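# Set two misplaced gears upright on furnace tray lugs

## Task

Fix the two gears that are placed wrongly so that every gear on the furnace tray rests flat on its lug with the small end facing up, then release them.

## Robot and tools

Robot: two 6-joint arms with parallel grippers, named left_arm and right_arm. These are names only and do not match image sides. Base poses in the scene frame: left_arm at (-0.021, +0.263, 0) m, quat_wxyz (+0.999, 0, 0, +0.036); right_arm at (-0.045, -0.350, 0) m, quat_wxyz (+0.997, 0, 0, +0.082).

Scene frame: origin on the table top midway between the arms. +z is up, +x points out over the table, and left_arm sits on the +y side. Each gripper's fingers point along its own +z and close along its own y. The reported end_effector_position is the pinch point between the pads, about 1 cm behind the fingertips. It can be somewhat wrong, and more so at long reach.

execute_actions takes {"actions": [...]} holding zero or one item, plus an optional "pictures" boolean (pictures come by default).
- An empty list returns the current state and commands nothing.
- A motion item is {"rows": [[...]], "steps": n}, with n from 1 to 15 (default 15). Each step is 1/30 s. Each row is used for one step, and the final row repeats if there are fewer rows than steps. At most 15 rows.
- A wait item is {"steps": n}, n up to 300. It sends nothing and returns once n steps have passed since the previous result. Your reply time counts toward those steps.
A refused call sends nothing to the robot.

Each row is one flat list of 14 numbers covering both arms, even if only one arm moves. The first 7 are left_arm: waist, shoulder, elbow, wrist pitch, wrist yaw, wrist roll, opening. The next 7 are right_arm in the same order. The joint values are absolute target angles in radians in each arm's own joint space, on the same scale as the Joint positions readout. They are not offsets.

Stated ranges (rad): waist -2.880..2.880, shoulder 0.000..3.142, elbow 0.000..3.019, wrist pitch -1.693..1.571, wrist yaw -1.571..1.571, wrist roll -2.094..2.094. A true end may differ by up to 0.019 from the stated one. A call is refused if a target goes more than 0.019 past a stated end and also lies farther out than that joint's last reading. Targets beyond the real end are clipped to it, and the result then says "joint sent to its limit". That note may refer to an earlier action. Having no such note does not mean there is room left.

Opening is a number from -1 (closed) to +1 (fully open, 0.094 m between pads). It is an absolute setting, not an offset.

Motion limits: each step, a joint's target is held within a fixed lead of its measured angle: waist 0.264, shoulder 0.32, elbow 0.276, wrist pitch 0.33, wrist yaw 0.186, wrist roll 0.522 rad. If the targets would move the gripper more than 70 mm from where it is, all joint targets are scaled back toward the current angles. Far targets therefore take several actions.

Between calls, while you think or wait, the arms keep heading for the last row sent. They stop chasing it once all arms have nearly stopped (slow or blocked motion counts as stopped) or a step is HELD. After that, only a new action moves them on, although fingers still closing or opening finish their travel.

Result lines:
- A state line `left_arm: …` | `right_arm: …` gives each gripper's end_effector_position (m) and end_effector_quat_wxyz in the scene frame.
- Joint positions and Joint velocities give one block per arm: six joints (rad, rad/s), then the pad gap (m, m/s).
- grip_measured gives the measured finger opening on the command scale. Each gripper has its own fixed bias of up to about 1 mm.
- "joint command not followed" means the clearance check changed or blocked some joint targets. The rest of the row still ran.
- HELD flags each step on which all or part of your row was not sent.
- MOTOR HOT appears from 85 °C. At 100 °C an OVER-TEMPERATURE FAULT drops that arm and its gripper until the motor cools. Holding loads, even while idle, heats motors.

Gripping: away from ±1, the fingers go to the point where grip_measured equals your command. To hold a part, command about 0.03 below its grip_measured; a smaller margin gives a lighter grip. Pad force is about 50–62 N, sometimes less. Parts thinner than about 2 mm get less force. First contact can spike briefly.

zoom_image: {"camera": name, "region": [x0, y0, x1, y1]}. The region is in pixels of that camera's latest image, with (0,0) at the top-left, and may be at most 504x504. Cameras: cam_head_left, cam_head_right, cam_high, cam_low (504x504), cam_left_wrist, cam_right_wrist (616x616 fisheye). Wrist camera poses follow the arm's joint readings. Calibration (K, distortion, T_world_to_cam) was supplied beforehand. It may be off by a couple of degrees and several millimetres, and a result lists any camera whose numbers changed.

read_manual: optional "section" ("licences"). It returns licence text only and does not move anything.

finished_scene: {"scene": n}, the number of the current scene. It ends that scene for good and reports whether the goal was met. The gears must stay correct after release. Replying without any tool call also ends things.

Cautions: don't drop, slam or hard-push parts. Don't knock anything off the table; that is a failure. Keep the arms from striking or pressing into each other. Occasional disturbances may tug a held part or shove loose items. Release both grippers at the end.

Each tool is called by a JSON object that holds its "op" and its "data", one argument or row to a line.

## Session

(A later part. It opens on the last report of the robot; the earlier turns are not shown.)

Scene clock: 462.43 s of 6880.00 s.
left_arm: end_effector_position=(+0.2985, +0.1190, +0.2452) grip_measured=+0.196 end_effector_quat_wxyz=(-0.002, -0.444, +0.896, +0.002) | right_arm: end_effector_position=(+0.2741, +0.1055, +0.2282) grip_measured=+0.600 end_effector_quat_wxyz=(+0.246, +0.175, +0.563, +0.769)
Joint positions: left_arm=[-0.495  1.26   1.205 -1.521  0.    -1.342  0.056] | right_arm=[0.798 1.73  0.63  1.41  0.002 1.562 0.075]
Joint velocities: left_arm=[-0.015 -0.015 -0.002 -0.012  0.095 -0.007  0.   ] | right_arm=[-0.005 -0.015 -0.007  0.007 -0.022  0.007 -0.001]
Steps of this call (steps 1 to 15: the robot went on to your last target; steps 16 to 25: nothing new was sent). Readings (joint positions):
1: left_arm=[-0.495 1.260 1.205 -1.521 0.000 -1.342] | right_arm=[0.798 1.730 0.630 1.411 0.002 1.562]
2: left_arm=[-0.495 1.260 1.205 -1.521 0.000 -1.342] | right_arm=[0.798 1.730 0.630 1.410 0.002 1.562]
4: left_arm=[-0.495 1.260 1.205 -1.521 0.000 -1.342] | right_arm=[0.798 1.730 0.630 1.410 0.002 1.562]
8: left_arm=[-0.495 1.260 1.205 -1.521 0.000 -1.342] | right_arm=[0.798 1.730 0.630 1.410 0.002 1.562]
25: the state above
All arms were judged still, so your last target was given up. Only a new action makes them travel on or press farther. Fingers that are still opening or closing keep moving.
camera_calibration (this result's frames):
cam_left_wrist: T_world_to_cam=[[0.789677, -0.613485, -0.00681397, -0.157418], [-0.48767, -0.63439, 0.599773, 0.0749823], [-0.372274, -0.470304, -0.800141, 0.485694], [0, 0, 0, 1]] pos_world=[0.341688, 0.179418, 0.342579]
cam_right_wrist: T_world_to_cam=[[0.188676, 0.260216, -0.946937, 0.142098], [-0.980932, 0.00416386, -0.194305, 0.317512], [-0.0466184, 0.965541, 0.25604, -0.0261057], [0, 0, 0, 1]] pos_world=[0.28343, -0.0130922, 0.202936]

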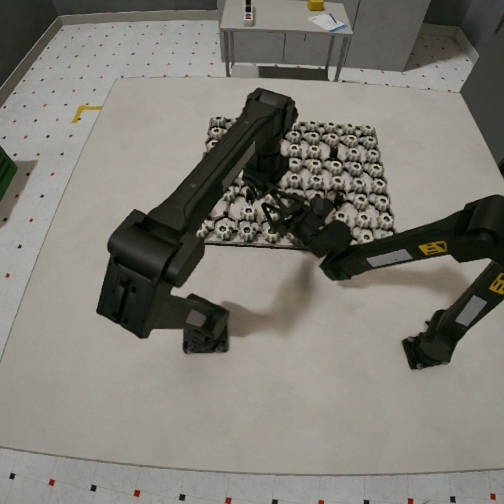

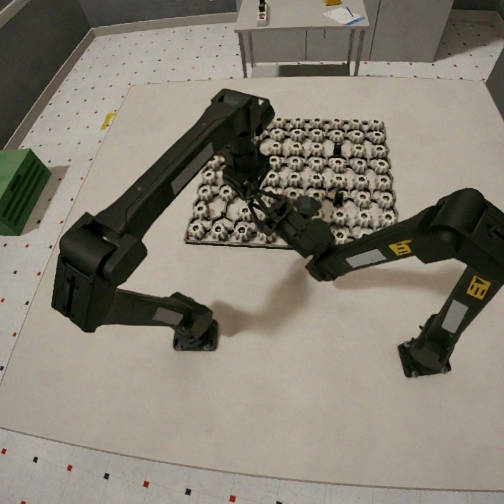

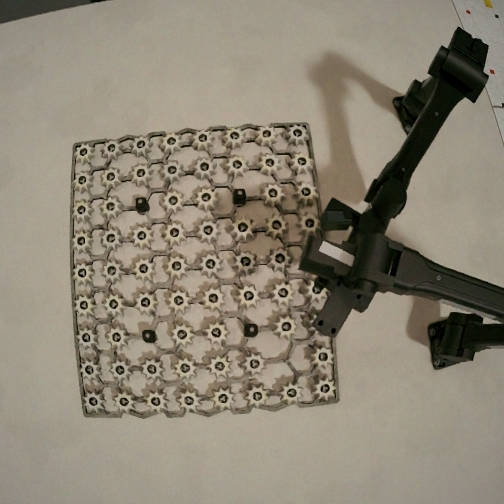

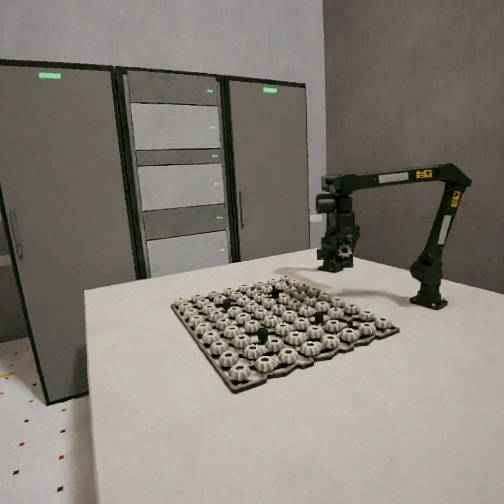

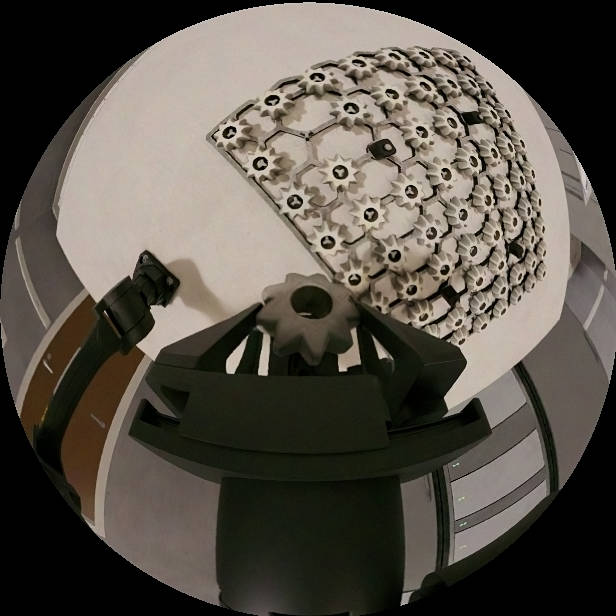

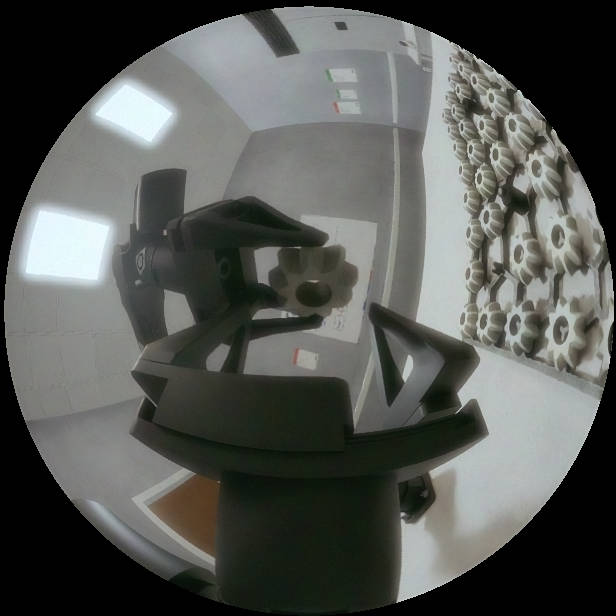

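{"op": "execute_actions", "data": {
  "actions": [
    {"rows":[[-0.491,1.257,1.26,-1.529,0,-1.357,0.1,0.783,1.745,0.70,1.36,0,1.57,0.6],[-0.491,1.257,1.26,-1.529,0,-1.357,0.1,0.783,1.745,0.70,1.36,0,1.57,0.6],[-0.491,1.257,1.26,-1.529,0,-1.357,0.1,0.783,1.745,0.70,1.36,0,1.57,0.6],[-0.491,1.257,1.26,-1.529,0,-1.357,0.1,0.783,1.745,0.70,1.36,0,1.57,0.6],[-0.491,1.257,1.26,-1.529,0,-1.357,0.1,0.783,1.745,0.70,1.36,0,1.57,0.6],[-0.491,1.257,1.26,-1.529,0,-1.357,0.1,0.783,1.745,0.70,1.36,0,1.57,0.6],[-0.491,1.257,1.26,-1.529,0,-1.357,0.1,0.783,1.745,0.70,1.36,0,1.57,0.6],[-0.491,1.257,1.26,-1.529,0,-1.357,0.1,0.783,1.761,0.748,1.323,0,1.57,0.6]]}
  ],
  "pictures": false
}}

{"op": "execute_actions", "data": {
  "actions": [
    {"steps":25}
  ]
}}

Scene clock: 482.70 s of 6880.00 s.
left_arm: end_effector_position=(+0.2985, +0.1190, +0.2452) grip_measured=+0.196 end_effector_quat_wxyz=(-0.002, -0.444, +0.896, +0.002) | right_arm: end_effector_position=(+0.2955, +0.1271, +0.2336) grip_measured=+0.600 end_effector_quat_wxyz=(+0.248, +0.179, +0.567, +0.765)
Joint positions: left_arm=[-0.495  1.26   1.205 -1.521  0.    -1.342  0.056] | right_arm=[0.789 1.752 0.715 1.334 0.002 1.562 0.075]
Joint velocities: left_arm=[ 0.005 -0.005  0.002  0.002  0.037  0.037 -0.001] | right_arm=[-0.005 -0.005  0.002  0.017 -0.037 -0.037 -0.001]
Steps of this call (steps 1 to 90: nothing new was sent; then 16.77 s passed at rest; steps 91 to 105: all 15 steps of this action). Readings (joint positions):
91: left_arm=[-0.495 1.260 1.205 -1.521 0.000 -1.342] | right_arm=[0.797 1.730 0.632 1.404 0.002 1.562]
92: left_arm=[-0.495 1.260 1.205 -1.521 0.000 -1.342] | right_arm=[0.796 1.731 0.638 1.391 0.002 1.562]
94: left_arm=[-0.495 1.260 1.205 -1.521 0.000 -1.342] | right_arm=[0.793 1.734 0.654 1.377 0.002 1.562]
98: left_arm=[-0.495 1.260 1.205 -1.521 0.000 -1.342] | right_arm=[0.789 1.736 0.670 1.365 0.002 1.562]
105: the state above

Scene clock: 483.53 s of 6880.00 s.
left_arm: end_effector_position=(+0.2985, +0.1190, +0.2452) grip_measured=+0.196 end_effector_quat_wxyz=(-0.002, -0.444, +0.896, +0.002) | right_arm: end_effector_position=(+0.2955, +0.1272, +0.2333) grip_measured=+0.600 end_effector_quat_wxyz=(+0.248, +0.179, +0.567, +0.764)
Joint positions: left_arm=[-0.495  1.26   1.205 -1.521  0.    -1.342  0.056] | right_arm=[0.789 1.752 0.715 1.334 0.002 1.562 0.075]
Joint velocities: left_arm=[ 0.005 -0.024 -0.007 -0.012 -0.051  0.022  0.001] | right_arm=[-0.005 -0.024  0.007 -0.002 -0.081  0.007 -0.   ]
Steps of this call (steps 1 to 15: the robot went on to your last target; steps 16 to 25: nothing new was sent). Readings (joint positions):
1: left_arm=[-0.495 1.260 1.205 -1.521 0.000 -1.342] | right_arm=[0.789 1.752 0.715 1.334 0.002 1.562]
2: left_arm=[-0.495 1.260 1.205 -1.521 0.000 -1.342] | right_arm=[0.789 1.752 0.715 1.334 0.002 1.562]
4: left_arm=[-0.495 1.260 1.205 -1.521 0.000 -1.342] | right_arm=[0.789 1.752 0.715 1.334 0.002 1.562]
8: left_arm=[-0.495 1.260 1.205 -1.521 0.000 -1.342] | right_arm=[0.789 1.752 0.715 1.334 0.002 1.562]
25: the state above
All arms were judged still, so your last target was given up. Only a new action makes them travel on or press farther. Fingers that are still opening or closing keep moving.
camera_calibration (this result's frames):
cam_left_wrist: T_world_to_cam=[[0.789677, -0.613485, -0.00681397, -0.157418], [-0.48767, -0.63439, 0.599773, 0.0749823], [-0.372274, -0.470304, -0.800141, 0.485694], [0, 0, 0, 1]] pos_world=[0.341688, 0.179418, 0.342579]
cam_right_wrist: T_world_to_cam=[[0.183182, 0.247637, -0.951378, 0.141583], [-0.982416, 0.0105814, -0.186404, 0.337176], [-0.0360936, 0.968795, 0.245221, -0.0482992], [0, 0, 0, 1]] pos_world=[0.303569, 0.00816313, 0.209394]

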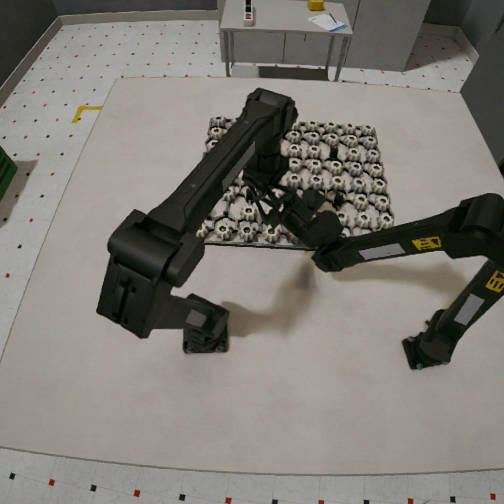

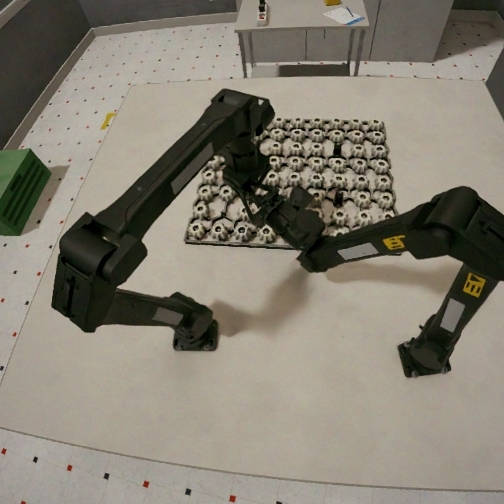

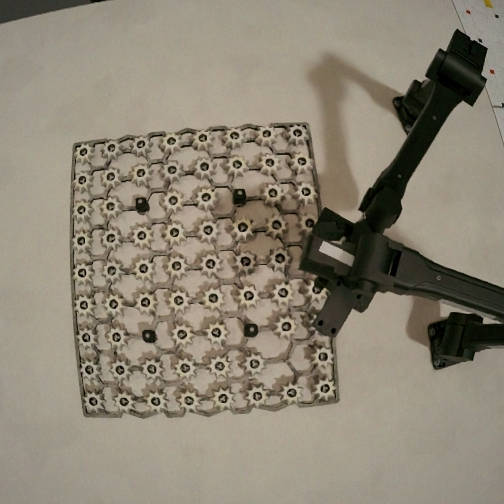

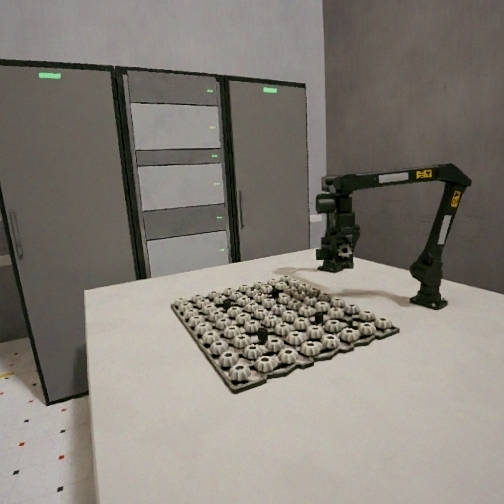

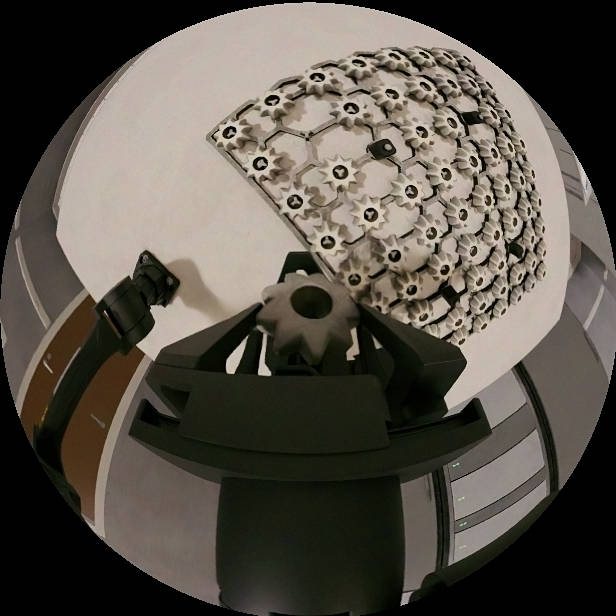

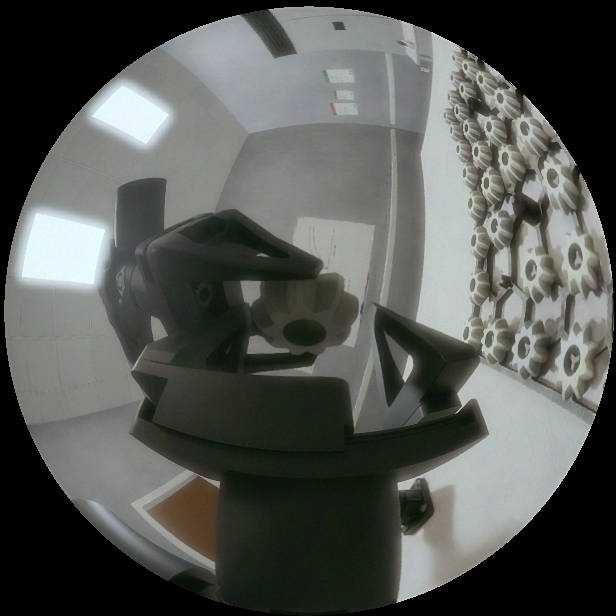

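{"op": "execute_actions", "data": {
  "actions": [
    {"rows":[[-0.491,1.257,1.26,-1.529,0,-1.357,0.1,0.783,1.761,0.748,1.323,0,1.57,0.1]]}
  ],
  "pictures": false
}}

Scene clock: 491.53 s of 6880.00 s.
left_arm: end_effector_position=(+0.2986, +0.1198, +0.2448) grip_measured=+0.196 end_effector_quat_wxyz=(-0.001, -0.445, +0.896, +0.004) | right_arm: end_effector_position=(+0.2954, +0.1273, +0.2348) grip_measured=+0.207 end_effector_quat_wxyz=(+0.248, +0.179, +0.566, +0.765)
Joint positions: left_arm=[-0.494  1.261  1.205 -1.522 -0.003 -1.343  0.056] | right_arm=[0.789 1.751 0.716 1.335 0.001 1.563 0.057]
Joint velocities: left_arm=[ 0.005  0.005 -0.017 -0.002 -0.037  0.007  0.001] | right_arm=[-0.015 -0.005  0.007 -0.017 -0.007 -0.037 -0.001]
Steps of this call (steps 1 to 90: nothing new was sent; then 4.50 s passed at rest; steps 91 to 105: all 15 steps of this action). Readings (joint positions):
91: left_arm=[-0.495 1.260 1.205 -1.521 0.000 -1.342] | right_arm=[0.789 1.752 0.715 1.334 0.002 1.562]
92: left_arm=[-0.495 1.260 1.205 -1.521 -0.003 -1.342] | right_arm=[0.789 1.752 0.715 1.336 0.000 1.562]
94: left_arm=[-0.494 1.261 1.205 -1.522 -0.003 -1.343] | right_arm=[0.789 1.751 0.716 1.335 0.001 1.563]
98: left_arm=[-0.494 1.261 1.205 -1.522 -0.003 -1.343] | right_arm=[0.789 1.751 0.716 1.335 0.001 1.563]
105: the state above

{"op": "execute_actions", "data": {
  "actions": [
    {"rows":[[-0.491,1.257,1.26,-1.529,0,-1.357,0.8,0.783,1.761,0.748,1.323,0,1.57,0.16]],"steps":10}
  ],
  "pictures": false
}}

{"op": "execute_actions", "data": {
  "actions": [
    {"rows":[[-0.491,1.2,1.45,-1.68,0,-1.357,0.8,0.783,1.761,0.748,1.323,0,1.57,0.16]]}
  ],
  "pictures": false
}}

{"op": "execute_actions", "data": {
  "actions": [
    {"rows":[[1.2,0.8,1.2,-1.5,0,0,0.8,0.783,1.761,0.748,1.323,0,1.57,0.16]]}
  ],
  "pictures": false
}}

{"op": "execute_actions", "data": {
  "actions": [
    {"steps":30}
  ],
  "pictures": false
}}

{"op": "execute_actions", "data": {
  "actions": [
    {"rows":[[1.2,0.8,1.2,-1.5,0,0,0.8,0.797,1.9,2.0,0.3,0,1.57,0.16]]}
  ],
  "pictures": false
}}

{"op": "execute_actions", "data": {
  "actions": [
    {"steps":40}
  ],
  "pictures": false
}}

{"op": "execute_actions", "data": {
  "actions": [
    {"rows":[[1.2,0.8,1.2,-1.5,0,0,0.8,0.797,2.2,2.40,-1.547,0,1.57,0.16]]}
  ],
  "pictures": false
}}

{"op": "execute_actions", "data": {
  "actions": [
    {"steps":50}
  ],
  "pictures": false
}}

{"op": "execute_actions", "data": {
  "actions": [
    {"rows":[[1.2,0.8,1.2,-1.5,0,0,0.8,0.797,2.28,2.40,-1.547,0,1.57,0.16],[1.2,0.8,1.2,-1.5,0,0,0.8,0.797,2.28,2.40,-1.547,0,1.57,0.16],[1.2,0.8,1.2,-1.5,0,0,0.8,0.797,2.28,2.40,-1.547,0,1.57,0.16],[1.2,0.8,1.2,-1.5,0,0,0.8,0.797,2.28,2.40,-1.547,0,1.57,0.16],[1.2,0.8,1.2,-1.5,0,0,0.8,0.797,2.28,2.40,-1.547,0,1.57,0.16],[1.2,0.8,1.2,-1.5,0,0,0.8,0.797,2.28,2.40,-1.547,0,1.57,0.16],[1.2,0.8,1.2,-1.5,0,0,0.8,0.797,2.28,2.40,-1.547,0,1.57,0.16],[1.2,0.8,1.2,-1.5,0,0,0.8,0.797,2.28,2.40,-1.547,0,1.57,0.16],[1.2,0.8,1.2,-1.5,0,0,0.8,0.797,2.34,2.40,-1.547,0,1.57,0.16]]}
  ],
  "pictures": false
}}

{"op": "execute_actions", "data": {
  "actions": [
    {"steps":40}
  ]
}}

Scene clock: 528.07 s of 6880.00 s.
left_arm: end_effector_position=(+0.2986, +0.1197, +0.2451) grip_measured=+0.797 end_effector_quat_wxyz=(-0.001, -0.445, +0.896, +0.003) | right_arm: end_effector_position=(+0.2976, +0.1304, +0.2152) grip_measured=+0.207 end_effector_quat_wxyz=(+0.244, +0.184, +0.583, +0.753)
Joint positions: left_arm=[-0.494  1.261  1.206 -1.522 -0.003 -1.343  0.084] | right_arm=[0.789 1.778 0.716 1.317 0.001 1.563 0.057]
Joint velocities: left_arm=[-0.005  0.005 -0.002 -0.012 -0.022 -0.007  0.   ] | right_arm=[-0.015  0.005 -0.017 -0.007 -0.007  0.037 -0.   ]
Steps of this call (steps 1 to 15: the robot went on to your last target; steps 16 to 90: nothing new was sent; then 33.20 s passed at rest; steps 91 to 100: all 10 steps of this action). Readings (joint positions):
91: left_arm=[-0.494 1.261 1.205 -1.522 -0.003 -1.343] | right_arm=[0.789 1.751 0.716 1.334 0.001 1.563]
92: left_arm=[-0.494 1.261 1.205 -1.522 -0.003 -1.343] | right_arm=[0.789 1.752 0.716 1.331 0.001 1.563]
94: left_arm=[-0.494 1.261 1.206 -1.522 -0.003 -1.343] | right_arm=[0.789 1.760 0.716 1.324 0.001 1.563]
98: left_arm=[-0.494 1.261 1.206 -1.522 -0.003 -1.343] | right_arm=[0.789 1.775 0.716 1.318 0.001 1.563]
100: the state above

Scene clock: 528.57 s of 6880.00 s.
left_arm: end_effector_position=(+0.2932, +0.1221, +0.3487) grip_measured=+0.798 end_effector_quat_wxyz=(+0.040, -0.444, +0.894, -0.047) | right_arm: end_effector_position=(+0.2976, +0.1304, +0.2151) grip_measured=+0.207 end_effector_quat_wxyz=(+0.244, +0.184, +0.583, +0.752)
Joint positions: left_arm=[-0.494  1.185  1.411 -1.673 -0.002 -1.343  0.084] | right_arm=[0.789 1.778 0.716 1.316 0.001 1.563 0.057]
Joint velocities: left_arm=[-0.015  0.015 -0.002 -0.007 -0.066 -0.051 -0.001] | right_arm=[-0.005 -0.015 -0.012 -0.012  0.007  0.022 -0.001]
Steps of this call (steps 1 to 15: all 15 steps of this action). Readings (joint positions):
1: left_arm=[-0.494 1.260 1.214 -1.539 -0.002 -1.343] | right_arm=[0.789 1.778 0.716 1.316 0.001 1.563]
2: left_arm=[-0.494 1.261 1.229 -1.568 -0.002 -1.343] | right_arm=[0.789 1.778 0.716 1.316 0.001 1.563]
4: left_arm=[-0.494 1.257 1.274 -1.615 -0.002 -1.343] | right_arm=[0.789 1.778 0.716 1.316 0.001 1.563]
8: left_arm=[-0.494 1.232 1.376 -1.660 -0.002 -1.343] | right_arm=[0.789 1.778 0.716 1.316 0.001 1.563]
15: the state above

Scene clock: 529.07 s of 6880.00 s.
left_arm: end_effector_position=(+0.1883, +0.4154, +0.3931) grip_measured=+0.798 end_effector_quat_wxyz=(+0.247, -0.412, +0.876, +0.048) | right_arm: end_effector_position=(+0.2976, +0.1304, +0.2151) grip_measured=+0.207 end_effector_quat_wxyz=(+0.244, +0.184, +0.583, +0.752)
Joint positions: left_arm=[ 0.556  0.764  1.214 -1.512 -0.    -0.25   0.084] | right_arm=[0.789 1.778 0.716 1.316 0.001 1.563 0.057]
Joint velocities: left_arm=[ 2.847  0.093 -0.012  0.022 -0.037  1.648 -0.001] | right_arm=[-0.005 -0.024  0.007 -0.022  0.022 -0.066  0.   ]
Steps of this call (steps 1 to 15: all 15 steps of this action). Readings (joint positions):
1: left_arm=[-0.483 1.172 1.395 -1.652 0.002 -1.298] | right_arm=[0.789 1.778 0.716 1.316 0.001 1.563]
2: left_arm=[-0.456 1.145 1.355 -1.611 0.004 -1.240] | right_arm=[0.789 1.778 0.716 1.316 0.001 1.563]
4: left_arm=[-0.365 1.069 1.280 -1.572 0.004 -1.130] | right_arm=[0.789 1.778 0.716 1.316 0.001 1.563]
8: left_arm=[-0.110 0.901 1.217 -1.533 0.003 -0.855] | right_arm=[0.789 1.778 0.716 1.316 0.001 1.563]
15: the state above

Scene clock: 530.07 s of 6880.00 s.
left_arm: end_effector_position=(+0.0567, +0.5229, +0.3781) grip_measured=+0.798 end_effector_quat_wxyz=(+0.183, -0.587, +0.777, +0.136) | right_arm: end_effector_position=(+0.2976, +0.1304, +0.2151) grip_measured=+0.207 end_effector_quat_wxyz=(+0.244, +0.184, +0.583, +0.752)
Joint positions: left_arm=[ 1.206  0.809  1.204 -1.506 -0.002 -0.015  0.084] | right_arm=[0.789 1.778 0.716 1.316 0.001 1.563 0.057]
Joint velocities: left_arm=[ 0.005 -0.015 -0.007 -0.007  0.066  0.051 -0.   ] | right_arm=[-0.005 -0.005  0.007  0.002 -0.022 -0.051 -0.   ]
Steps of this call (steps 1 to 30: the robot went on to your last target). Readings (joint positions):
1: left_arm=[0.654 0.769 1.214 -1.511 0.000 -0.202] | right_arm=[0.789 1.778 0.716 1.316 0.001 1.563]
2: left_arm=[0.751 0.776 1.214 -1.510 0.000 -0.164] | right_arm=[0.789 1.778 0.716 1.316 0.001 1.563]
4: left_arm=[0.944 0.792 1.212 -1.508 0.000 -0.110] | right_arm=[0.789 1.778 0.716 1.316 0.001 1.563]
8: left_arm=[1.224 0.810 1.205 -1.506 -0.005 -0.056] | right_arm=[0.789 1.778 0.716 1.316 0.001 1.563]
30: the state above
All arms were judged still, so your last target was given up. Only a new action makes them travel on or press farther. Fingers that are still opening or closing keep moving.

Scene clock: 530.57 s of 6880.00 s.
left_arm: end_effector_position=(+0.0567, +0.5229, +0.3781) grip_measured=+0.798 end_effector_quat_wxyz=(+0.183, -0.587, +0.777, +0.136) | right_arm: end_effector_position=(+0.3924, +0.2636, +0.1287) grip_measured=+0.207 end_effector_quat_wxyz=(+0.181, +0.244, +0.773, +0.557)
Joint positions: left_arm=[ 1.206  0.809  1.204 -1.506 -0.002 -0.015  0.084] | right_arm=[0.789 1.965 1.258 0.387 0.001 1.563 0.057]
Joint velocities: left_arm=[-0.034 -0.015 -0.007 -0.002  0.022  0.007  0.   ] | right_arm=[-0.005 -0.005  0.413 -0.457  0.066 -0.066  0.001]
Steps of this call (steps 1 to 15: all 15 steps of this action). Readings (joint positions):
1: left_arm=[1.206 0.809 1.204 -1.506 -0.002 -0.015] | right_arm=[0.789 1.781 0.727 1.282 0.001 1.563]
2: left_arm=[1.206 0.809 1.204 -1.506 -0.002 -0.015] | right_arm=[0.789 1.789 0.758 1.206 0.001 1.563]
4: left_arm=[1.206 0.809 1.204 -1.506 -0.002 -0.015] | right_arm=[0.789 1.835 0.856 1.042 0.001 1.563]
8: left_arm=[1.206 0.809 1.204 -1.506 -0.002 -0.015] | right_arm=[0.789 1.929 1.076 0.691 0.001 1.563]
15: the state above

Scene clock: 531.90 s of 6880.00 s.
left_arm: end_effector_position=(+0.0567, +0.5229, +0.3781) grip_measured=+0.798 end_effector_quat_wxyz=(+0.183, -0.587, +0.777, +0.136) | right_arm: end_effector_position=(+0.4308, +0.3174, +0.2580) grip_measured=+0.207 end_effector_quat_wxyz=(+0.202, +0.228, +0.721, +0.622)
Joint positions: left_arm=[ 1.206  0.809  1.204 -1.506 -0.002 -0.015  0.084] | right_arm=[0.789 1.965 1.531 0.288 0.001 1.563 0.057]
Joint velocities: left_arm=[-0.015  0.005  0.007  0.002 -0.037  0.007  0.   ] | right_arm=[-0.015 -0.005  0.11  -0.002 -0.007  0.037 -0.   ]
Steps of this call (steps 1 to 40: the robot went on to your last target). Readings (joint positions):
1: left_arm=[1.206 0.809 1.204 -1.506 -0.002 -0.015] | right_arm=[0.789 1.965 1.272 0.373 0.001 1.563]
2: left_arm=[1.206 0.809 1.204 -1.506 -0.002 -0.015] | right_arm=[0.789 1.965 1.285 0.361 0.001 1.563]
4: left_arm=[1.206 0.809 1.204 -1.506 -0.002 -0.015] | right_arm=[0.789 1.965 1.308 0.342 0.001 1.563]
8: left_arm=[1.206 0.809 1.204 -1.506 -0.002 -0.015] | right_arm=[0.789 1.965 1.348 0.319 0.001 1.563]
40: the state above

Scene clock: 532.40 s of 6880.00 s.
left_arm: end_effector_position=(+0.0567, +0.5229, +0.3781) grip_measured=+0.798 end_effector_quat_wxyz=(+0.183, -0.587, +0.777, +0.136) | right_arm: end_effector_position=(+0.4386, +0.3289, +0.0902) grip_measured=+0.208 end_effector_quat_wxyz=(+0.089, +0.288, +0.913, +0.275)
Joint positions: left_arm=[ 1.206  0.809  1.204 -1.506 -0.002 -0.014  0.084] | right_arm=[ 0.789  2.293  2.097 -0.788  0.001  1.563  0.057]
Joint velocities: left_arm=[-0.015 -0.005  0.007 -0.007 -0.007  0.051  0.001] | right_arm=[ 0.005  0.024  0.115 -1.365 -0.022  0.037  0.   ]
Steps of this call (steps 1 to 15: all 15 steps of this action). Readings (joint positions):
1: left_arm=[1.206 0.809 1.204 -1.506 -0.002 -0.015] | right_arm=[0.789 1.974 1.548 0.250 0.001 1.563]
2: left_arm=[1.206 0.809 1.204 -1.506 -0.002 -0.015] | right_arm=[0.789 1.992 1.594 0.177 0.001 1.563]
4: left_arm=[1.206 0.809 1.204 -1.506 -0.002 -0.014] | right_arm=[0.789 2.063 1.724 -0.001 0.001 1.563]
8: left_arm=[1.206 0.809 1.204 -1.506 -0.002 -0.014] | right_arm=[0.789 2.234 2.019 -0.422 0.001 1.563]
15: the state above

Scene clock: 534.07 s of 6880.00 s.
left_arm: end_effector_position=(+0.0567, +0.5229, +0.3781) grip_measured=+0.798 end_effector_quat_wxyz=(+0.183, -0.587, +0.777, +0.136) | right_arm: end_effector_position=(+0.3673, +0.2288, +0.1202) grip_measured=+0.208 end_effector_quat_wxyz=(+0.005, +0.301, +0.954, +0.013)
Joint positions: left_arm=[ 1.206  0.809  1.204 -1.506 -0.002 -0.014  0.084] | right_arm=[ 0.789  2.289  2.276 -1.53   0.001  1.563  0.057]
Joint velocities: left_arm=[ 0.005  0.005 -0.002 -0.002 -0.007 -0.007  0.   ] | right_arm=[-0.015  0.005  0.002  0.007 -0.037  0.037  0.001]
Steps of this call (steps 1 to 45: the robot went on to your last target; steps 46 to 50: nothing new was sent). Readings (joint positions):
1: left_arm=[1.206 0.809 1.204 -1.506 -0.002 -0.014] | right_arm=[0.789 2.294 2.101 -0.834 0.001 1.563]
2: left_arm=[1.206 0.809 1.204 -1.506 -0.002 -0.014] | right_arm=[0.789 2.294 2.106 -0.879 0.001 1.563]
4: left_arm=[1.206 0.809 1.204 -1.506 -0.002 -0.014] | right_arm=[0.789 2.294 2.120 -0.969 0.001 1.563]
8: left_arm=[1.206 0.809 1.204 -1.506 -0.002 -0.014] | right_arm=[0.789 2.294 2.157 -1.147 0.001 1.563]
50: the state above
All arms were judged still, so your last target was given up. Only a new action makes them travel on or press farther. Fingers that are still opening or closing keep moving.

Scene clock: 534.57 s of 6880.00 s.
left_arm: end_effector_position=(+0.0567, +0.5229, +0.3781) grip_measured=+0.798 end_effector_quat_wxyz=(+0.183, -0.587, +0.777, +0.136) | right_arm: end_effector_position=(+0.3746, +0.2396, +0.1107) grip_measured=+0.208 end_effector_quat_wxyz=(+0.006, +0.300, +0.954, +0.016)
Joint positions: left_arm=[ 1.206  0.809  1.204 -1.506 -0.002 -0.014  0.084] | right_arm=[ 0.79   2.338  2.34  -1.538  0.001  1.563  0.057]
Joint velocities: left_arm=[ 0.005 -0.005 -0.027 -0.012 -0.051  0.007  0.   ] | right_arm=[-0.005  0.2   -0.017  0.002 -0.11  -0.022  0.   ]
Steps of this call (steps 1 to 15: all 15 steps of this action). Readings (joint positions):
1: left_arm=[1.206 0.809 1.204 -1.506 -0.002 -0.014] | right_arm=[0.789 2.290 2.282 -1.533 0.001 1.563]
2: left_arm=[1.206 0.809 1.204 -1.506 -0.002 -0.014] | right_arm=[0.789 2.295 2.294 -1.537 0.001 1.563]
4: left_arm=[1.206 0.809 1.204 -1.506 -0.002 -0.014] | right_arm=[0.789 2.301 2.313 -1.537 0.001 1.563]
8: left_arm=[1.206 0.809 1.204 -1.506 -0.002 -0.014] | right_arm=[0.790 2.301 2.328 -1.537 0.001 1.563]
15: the state above

Scene clock: 535.90 s of 6880.00 s.
left_arm: end_effector_position=(+0.0567, +0.5229, +0.3781) grip_measured=+0.798 end_effector_quat_wxyz=(+0.183, -0.587, +0.777, +0.136) | right_arm: end_effector_position=(+0.3740, +0.2386, +0.0861) grip_measured=+0.208 end_effector_quat_wxyz=(+0.000, +0.300, +0.954, -0.001)
Joint positions: left_arm=[ 1.206  0.809  1.204 -1.506 -0.002 -0.014  0.084] | right_arm=[ 0.79   2.373  2.34  -1.538  0.001  1.563  0.057]
Joint velocities: left_arm=[-0.005 -0.015 -0.002 -0.017 -0.051  0.007  0.001] | right_arm=[-0.005 -0.005 -0.012 -0.002  0.007 -0.081 -0.   ]
Steps of this call (steps 1 to 30: the robot went on to your last target; steps 31 to 40: nothing new was sent). Readings (joint positions):
1: left_arm=[1.206 0.809 1.204 -1.506 -0.002 -0.014] | right_arm=[0.790 2.346 2.340 -1.538 0.001 1.563]
2: left_arm=[1.206 0.809 1.204 -1.506 -0.002 -0.014] | right_arm=[0.790 2.352 2.340 -1.538 0.001 1.563]
4: left_arm=[1.206 0.809 1.204 -1.506 -0.002 -0.014] | right_arm=[0.790 2.364 2.340 -1.538 0.001 1.563]
8: left_arm=[1.206 0.809 1.204 -1.506 -0.002 -0.014] | right_arm=[0.790 2.373 2.340 -1.538 0.001 1.563]
40: the state above
All arms were judged still, so your last target was given up. Only a new action makes them travel on or press farther. Fingers that are still opening or closing keep moving.
camera_calibration (this result's frames):
cam_left_wrist: T_world_to_cam=[[0.959471, -0.281796, -0.00249272, 0.0975529], [-0.276711, -0.943759, 0.180968, 0.441669], [-0.0533484, -0.172943, -0.983486, 0.587723], [0, 0, 0, 1]] pos_world=[0.0599694, 0.545962, 0.498333]
cam_right_wrist: T_world_to_cam=[[-0.575282, -0.817803, -0.0157826, 0.416873], [-0.66468, 0.456148, 0.591718, 0.093525], [-0.476709, 0.350895, -0.805991, 0.285403], [0, 0, 0, 1]] pos_world=[0.438038, 0.198112, 0.181271]

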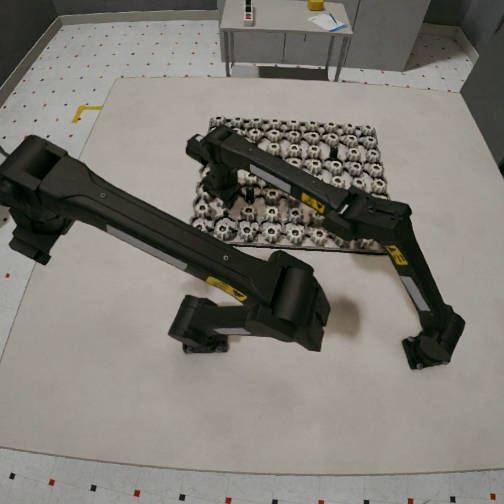

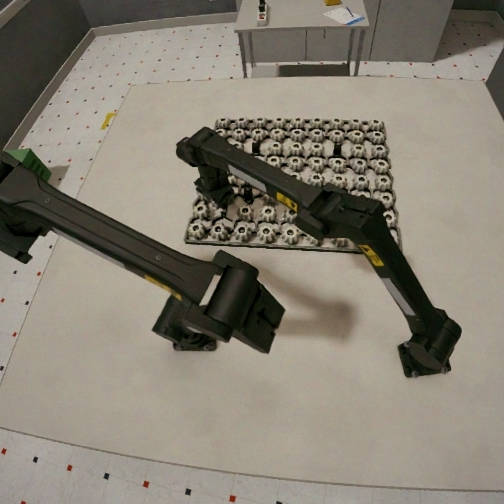

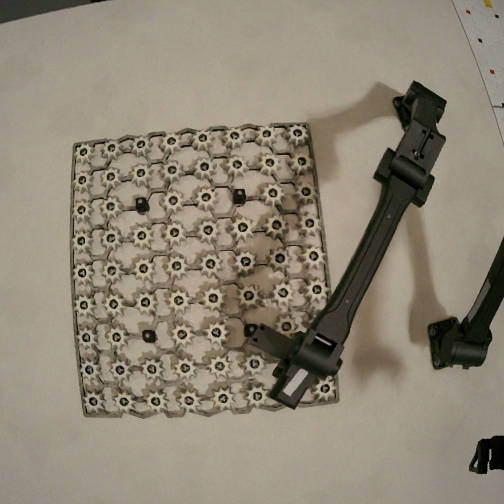

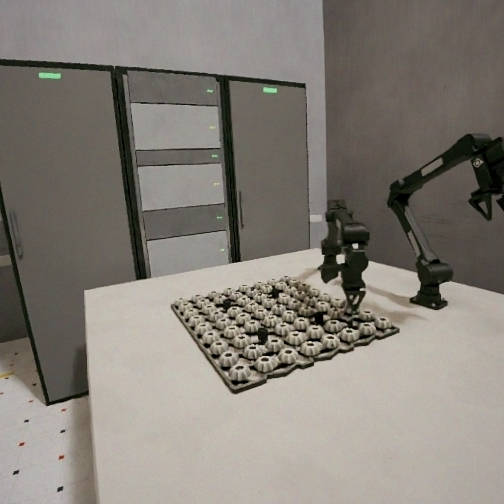

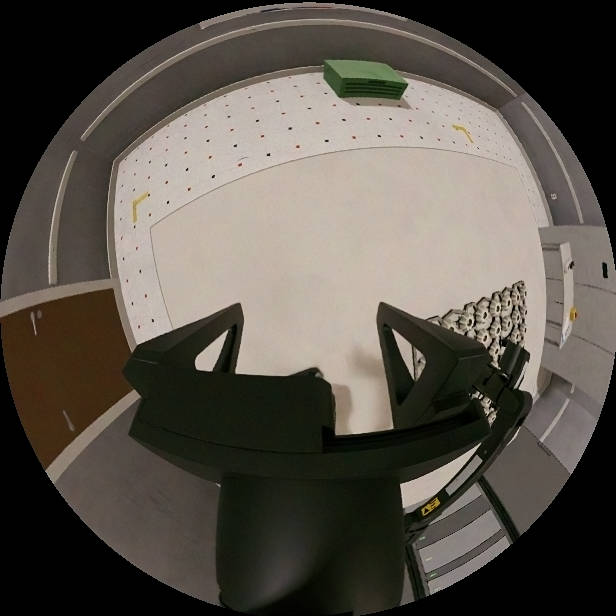

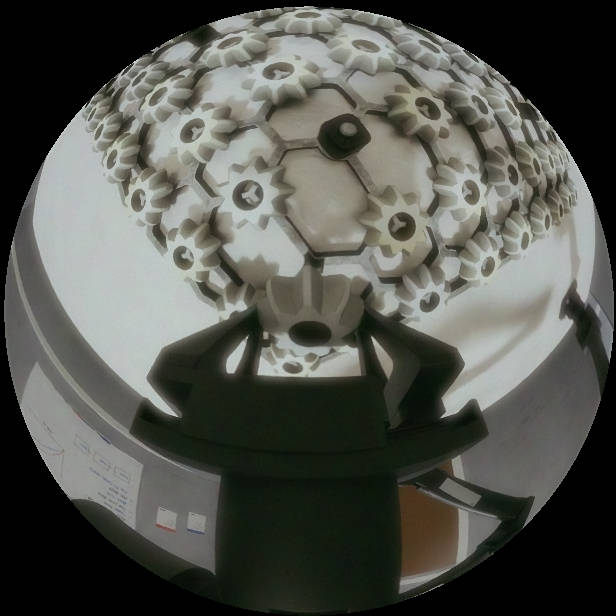

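{"op": "execute_actions", "data": {
  "actions": [
    {"rows":[[1.2,0.8,1.2,-1.5,0,0,0.8,0.78,2.365,2.335,-1.48,0,1.57,0.16]]}
  ],
  "pictures": false
}}

{"op": "execute_actions", "data": {
  "actions": [
    {"steps":30}
  ],
  "pictures": false
}}

Scene clock: 560.73 s of 6880.00 s.
left_arm: end_effector_position=(+0.0567, +0.5229, +0.3781) grip_measured=+0.798 end_effector_quat_wxyz=(+0.183, -0.587, +0.777, +0.136) | right_arm: end_effector_position=(+0.3787, +0.2419, +0.0730) grip_measured=+0.208 end_effector_quat_wxyz=(+0.003, +0.302, +0.953, +0.007)
Joint positions: left_arm=[ 1.206  0.809  1.204 -1.506 -0.002 -0.014  0.084] | right_arm=[ 0.787  2.382  2.321 -1.494  0.001  1.563  0.057]
Joint velocities: left_arm=[-0.015 -0.015  0.017 -0.002  0.022 -0.022  0.001] | right_arm=[-0.005 -0.015 -0.007 -0.007 -0.022  0.051  0.001]
Steps of this call (steps 1 to 90: nothing new was sent; then 21.33 s passed at rest; steps 91 to 105: all 15 steps of this action). Readings (joint positions):
91: left_arm=[1.206 0.809 1.204 -1.506 -0.002 -0.014] | right_arm=[0.790 2.373 2.337 -1.532 0.001 1.563]
92: left_arm=[1.206 0.809 1.204 -1.506 -0.002 -0.014] | right_arm=[0.790 2.373 2.334 -1.519 0.001 1.563]
94: left_arm=[1.206 0.809 1.204 -1.506 -0.002 -0.014] | right_arm=[0.789 2.375 2.328 -1.500 0.001 1.563]
98: left_arm=[1.206 0.809 1.204 -1.506 -0.002 -0.014] | right_arm=[0.788 2.380 2.322 -1.494 0.001 1.563]
105: the state above

Scene clock: 561.73 s of 6880.00 s.
left_arm: end_effector_position=(+0.0567, +0.5229, +0.3781) grip_measured=+0.798 end_effector_quat_wxyz=(+0.183, -0.587, +0.777, +0.136) | right_arm: end_effector_position=(+0.3787, +0.2419, +0.0730) grip_measured=+0.208 end_effector_quat_wxyz=(+0.003, +0.302, +0.953, +0.007)
Joint positions: left_arm=[ 1.206  0.809  1.204 -1.506 -0.002 -0.014  0.084] | right_arm=[ 0.787  2.382  2.321 -1.494  0.001  1.563  0.057]
Joint velocities: left_arm=[ 0.015  0.005 -0.012 -0.007  0.051  0.007  0.001] | right_arm=[-0.005 -0.024 -0.027 -0.012  0.066 -0.051 -0.001]
Steps of this call (steps 1 to 15: the robot went on to your last target; steps 16 to 30: nothing new was sent). Readings (joint positions):
1: left_arm=[1.206 0.809 1.204 -1.506 -0.002 -0.014] | right_arm=[0.787 2.382 2.321 -1.494 0.001 1.563]
2: left_arm=[1.206 0.809 1.204 -1.506 -0.002 -0.014] | right_arm=[0.787 2.382 2.321 -1.494 0.001 1.563]
4: left_arm=[1.206 0.809 1.204 -1.506 -0.002 -0.014] | right_arm=[0.787 2.382 2.321 -1.494 0.001 1.563]
8: left_arm=[1.206 0.809 1.204 -1.506 -0.002 -0.014] | right_arm=[0.787 2.382 2.321 -1.494 0.001 1.563]
30: the state above
All arms were judged still, so your last target was given up. Only a new action makes them travel on or press farther. Fingers that are still opening or closing keep moving.

Offsets: q2 +.017, q3 −.014, q4 −.014. Descend.

{"op": "execute_actions", "data": {
  "actions": [
    {"rows":[[1.2,0.8,1.2,-1.5,0,0,0.8,0.78,2.378,2.315,-1.46,0,1.57,0.16],[1.2,0.8,1.2,-1.5,0,0,0.8,0.78,2.378,2.315,-1.46,0,1.57,0.16],[1.2,0.8,1.2,-1.5,0,0,0.8,0.78,2.378,2.315,-1.46,0,1.57,0.16],[1.2,0.8,1.2,-1.5,0,0,0.8,0.78,2.378,2.315,-1.46,0,1.57,0.16],[1.2,0.8,1.2,-1.5,0,0,0.8,0.78,2.378,2.315,-1.46,0,1.57,0.16],[1.2,0.8,1.2,-1.5,0,0,0.8,0.78,2.378,2.315,-1.46,0,1.57,0.16],[1.2,0.8,1.2,-1.5,0,0,0.8,0.78,2.378,2.315,-1.46,0,1.57,0.16],[1.2,0.8,1.2,-1.5,0,0,0.8,0.78,2.388,2.288,-1.43,0,1.57,0.16]]}
  ],
  "pictures": false
}}

{"op": "execute_actions", "data": {
  "actions": [
    {"steps":30}
  ]
}}

Scene clock: 576.10 s of 6880.00 s.
left_arm: end_effector_position=(+0.0567, +0.5229, +0.3781) grip_measured=+0.798 end_effector_quat_wxyz=(+0.183, -0.587, +0.777, +0.136) | right_arm: end_effector_position=(+0.3779, +0.2408, +0.0454) grip_measured=+0.205 end_effector_quat_wxyz=(+0.000, +0.302, +0.953, +0.002)
Joint positions: left_arm=[ 1.206  0.809  1.204 -1.506 -0.002 -0.014  0.084] | right_arm=[ 0.786  2.398  2.278 -1.446 -0.001  1.563  0.057]
Joint velocities: left_arm=[-0.015 -0.015  0.007  0.017 -0.037 -0.007  0.001] | right_arm=[-0.005 -0.005  0.007  0.022 -0.037  0.007 -0.013]
Steps of this call (steps 1 to 90: nothing new was sent; then 10.87 s passed at rest; steps 91 to 105: all 15 steps of this action). Readings (joint positions):
91: left_arm=[1.206 0.809 1.204 -1.506 -0.002 -0.014] | right_arm=[0.787 2.382 2.318 -1.491 0.001 1.563]
92: left_arm=[1.206 0.809 1.204 -1.506 -0.002 -0.014] | right_arm=[0.787 2.382 2.316 -1.485 0.001 1.563]
94: left_arm=[1.206 0.809 1.204 -1.506 -0.002 -0.014] | right_arm=[0.787 2.383 2.310 -1.476 0.001 1.563]
98: left_arm=[1.206 0.809 1.204 -1.506 -0.002 -0.014] | right_arm=[0.787 2.390 2.298 -1.469 0.001 1.563]
105: the state above

Scene clock: 577.10 s of 6880.00 s.
left_arm: end_effector_position=(+0.0567, +0.5229, +0.3781) grip_measured=+0.798 end_effector_quat_wxyz=(+0.183, -0.587, +0.777, +0.136) | right_arm: end_effector_position=(+0.3778, +0.2409, +0.0454) grip_measured=+0.202 end_effector_quat_wxyz=(+0.000, +0.302, +0.953, +0.002)
Joint positions: left_arm=[ 1.206  0.809  1.204 -1.506 -0.002 -0.014  0.084] | right_arm=[ 0.786  2.398  2.278 -1.446 -0.001  1.563  0.056]
Joint velocities: left_arm=[-0.015 -0.005 -0.002 -0.007 -0.007 -0.007  0.   ] | right_arm=[-0.005  0.005 -0.022  0.007  0.007 -0.066 -0.001]
Steps of this call (steps 1 to 15: the robot went on to your last target; steps 16 to 30: nothing new was sent). Readings (joint positions):
1: left_arm=[1.206 0.809 1.204 -1.506 -0.002 -0.014] | right_arm=[0.786 2.398 2.278 -1.446 -0.001 1.563]
2: left_arm=[1.206 0.809 1.204 -1.506 -0.002 -0.014] | right_arm=[0.786 2.398 2.278 -1.446 -0.001 1.563]
4: left_arm=[1.206 0.809 1.204 -1.506 -0.002 -0.014] | right_arm=[0.786 2.398 2.278 -1.446 -0.001 1.563]
8: left_arm=[1.206 0.809 1.204 -1.506 -0.002 -0.014] | right_arm=[0.786 2.398 2.278 -1.446 -0.001 1.563]
30: the state above
All arms were judged still, so your last target was given up. Only a new action makes them travel on or press farther. Fingers that are still opening or closing keep moving.
camera_calibration (this result's frames):
cam_left_wrist: T_world_to_cam=[[0.959471, -0.281796, -0.00249272, 0.0975529], [-0.276711, -0.943759, 0.180968, 0.441669], [-0.0533484, -0.172943, -0.983486, 0.587723], [0, 0, 0, 1]] pos_world=[0.0599694, 0.545962, 0.498333]
cam_right_wrist: T_world_to_cam=[[-0.577744, -0.815934, -0.0215147, 0.420982], [-0.664156, 0.454625, 0.593475, 0.119215], [-0.474456, 0.357166, -0.804565, 0.251221], [0, 0, 0, 1]] pos_world=[0.44159, 0.199567, 0.140429]

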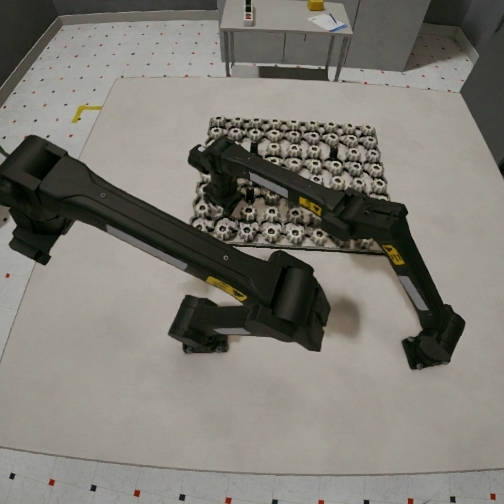

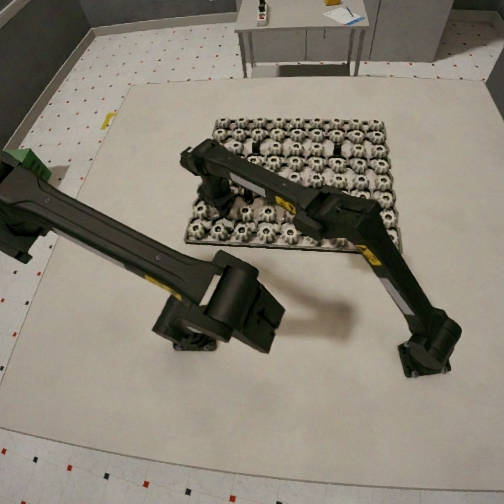

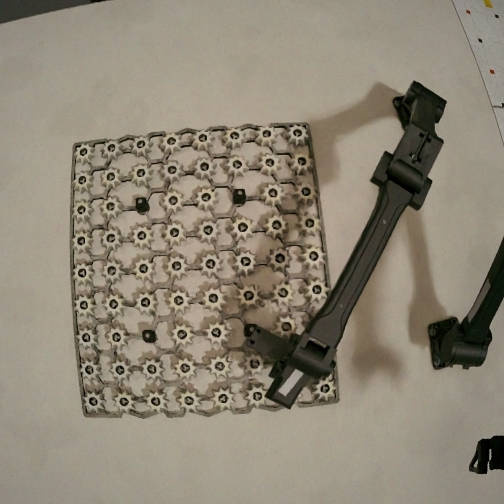

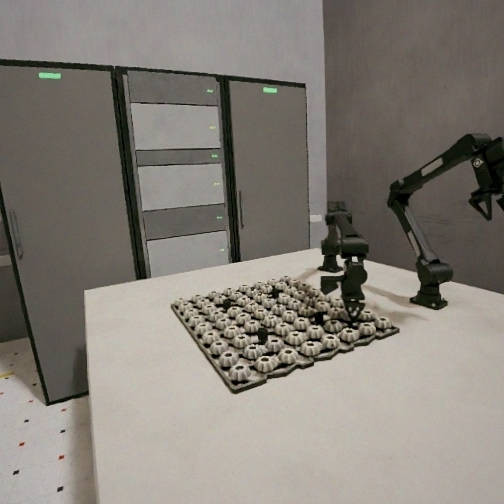

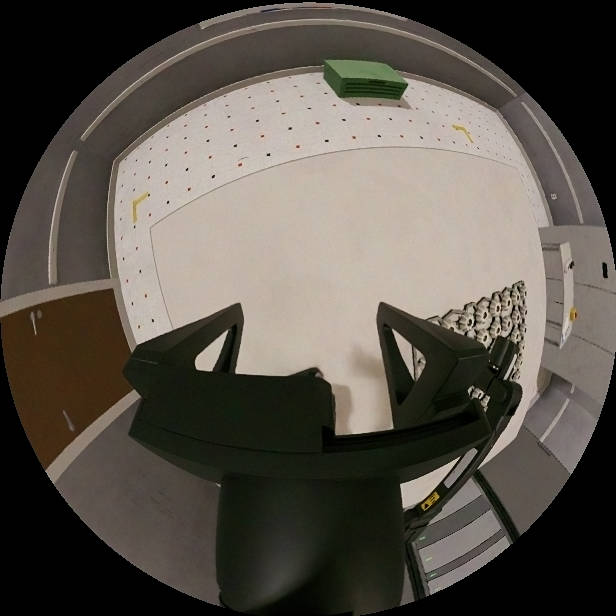

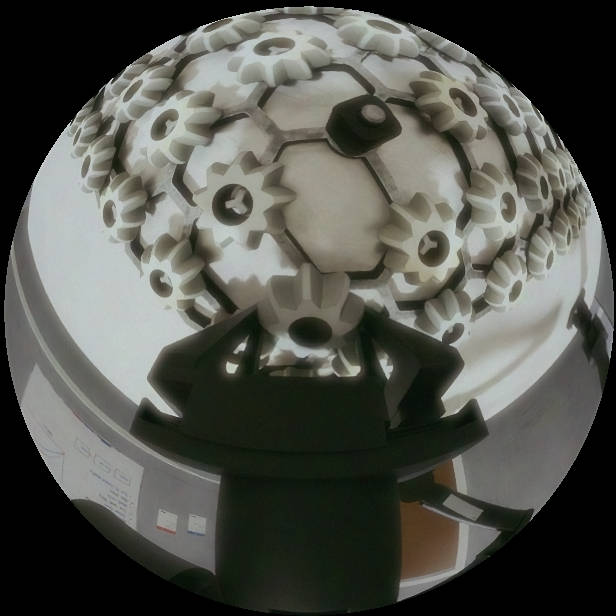

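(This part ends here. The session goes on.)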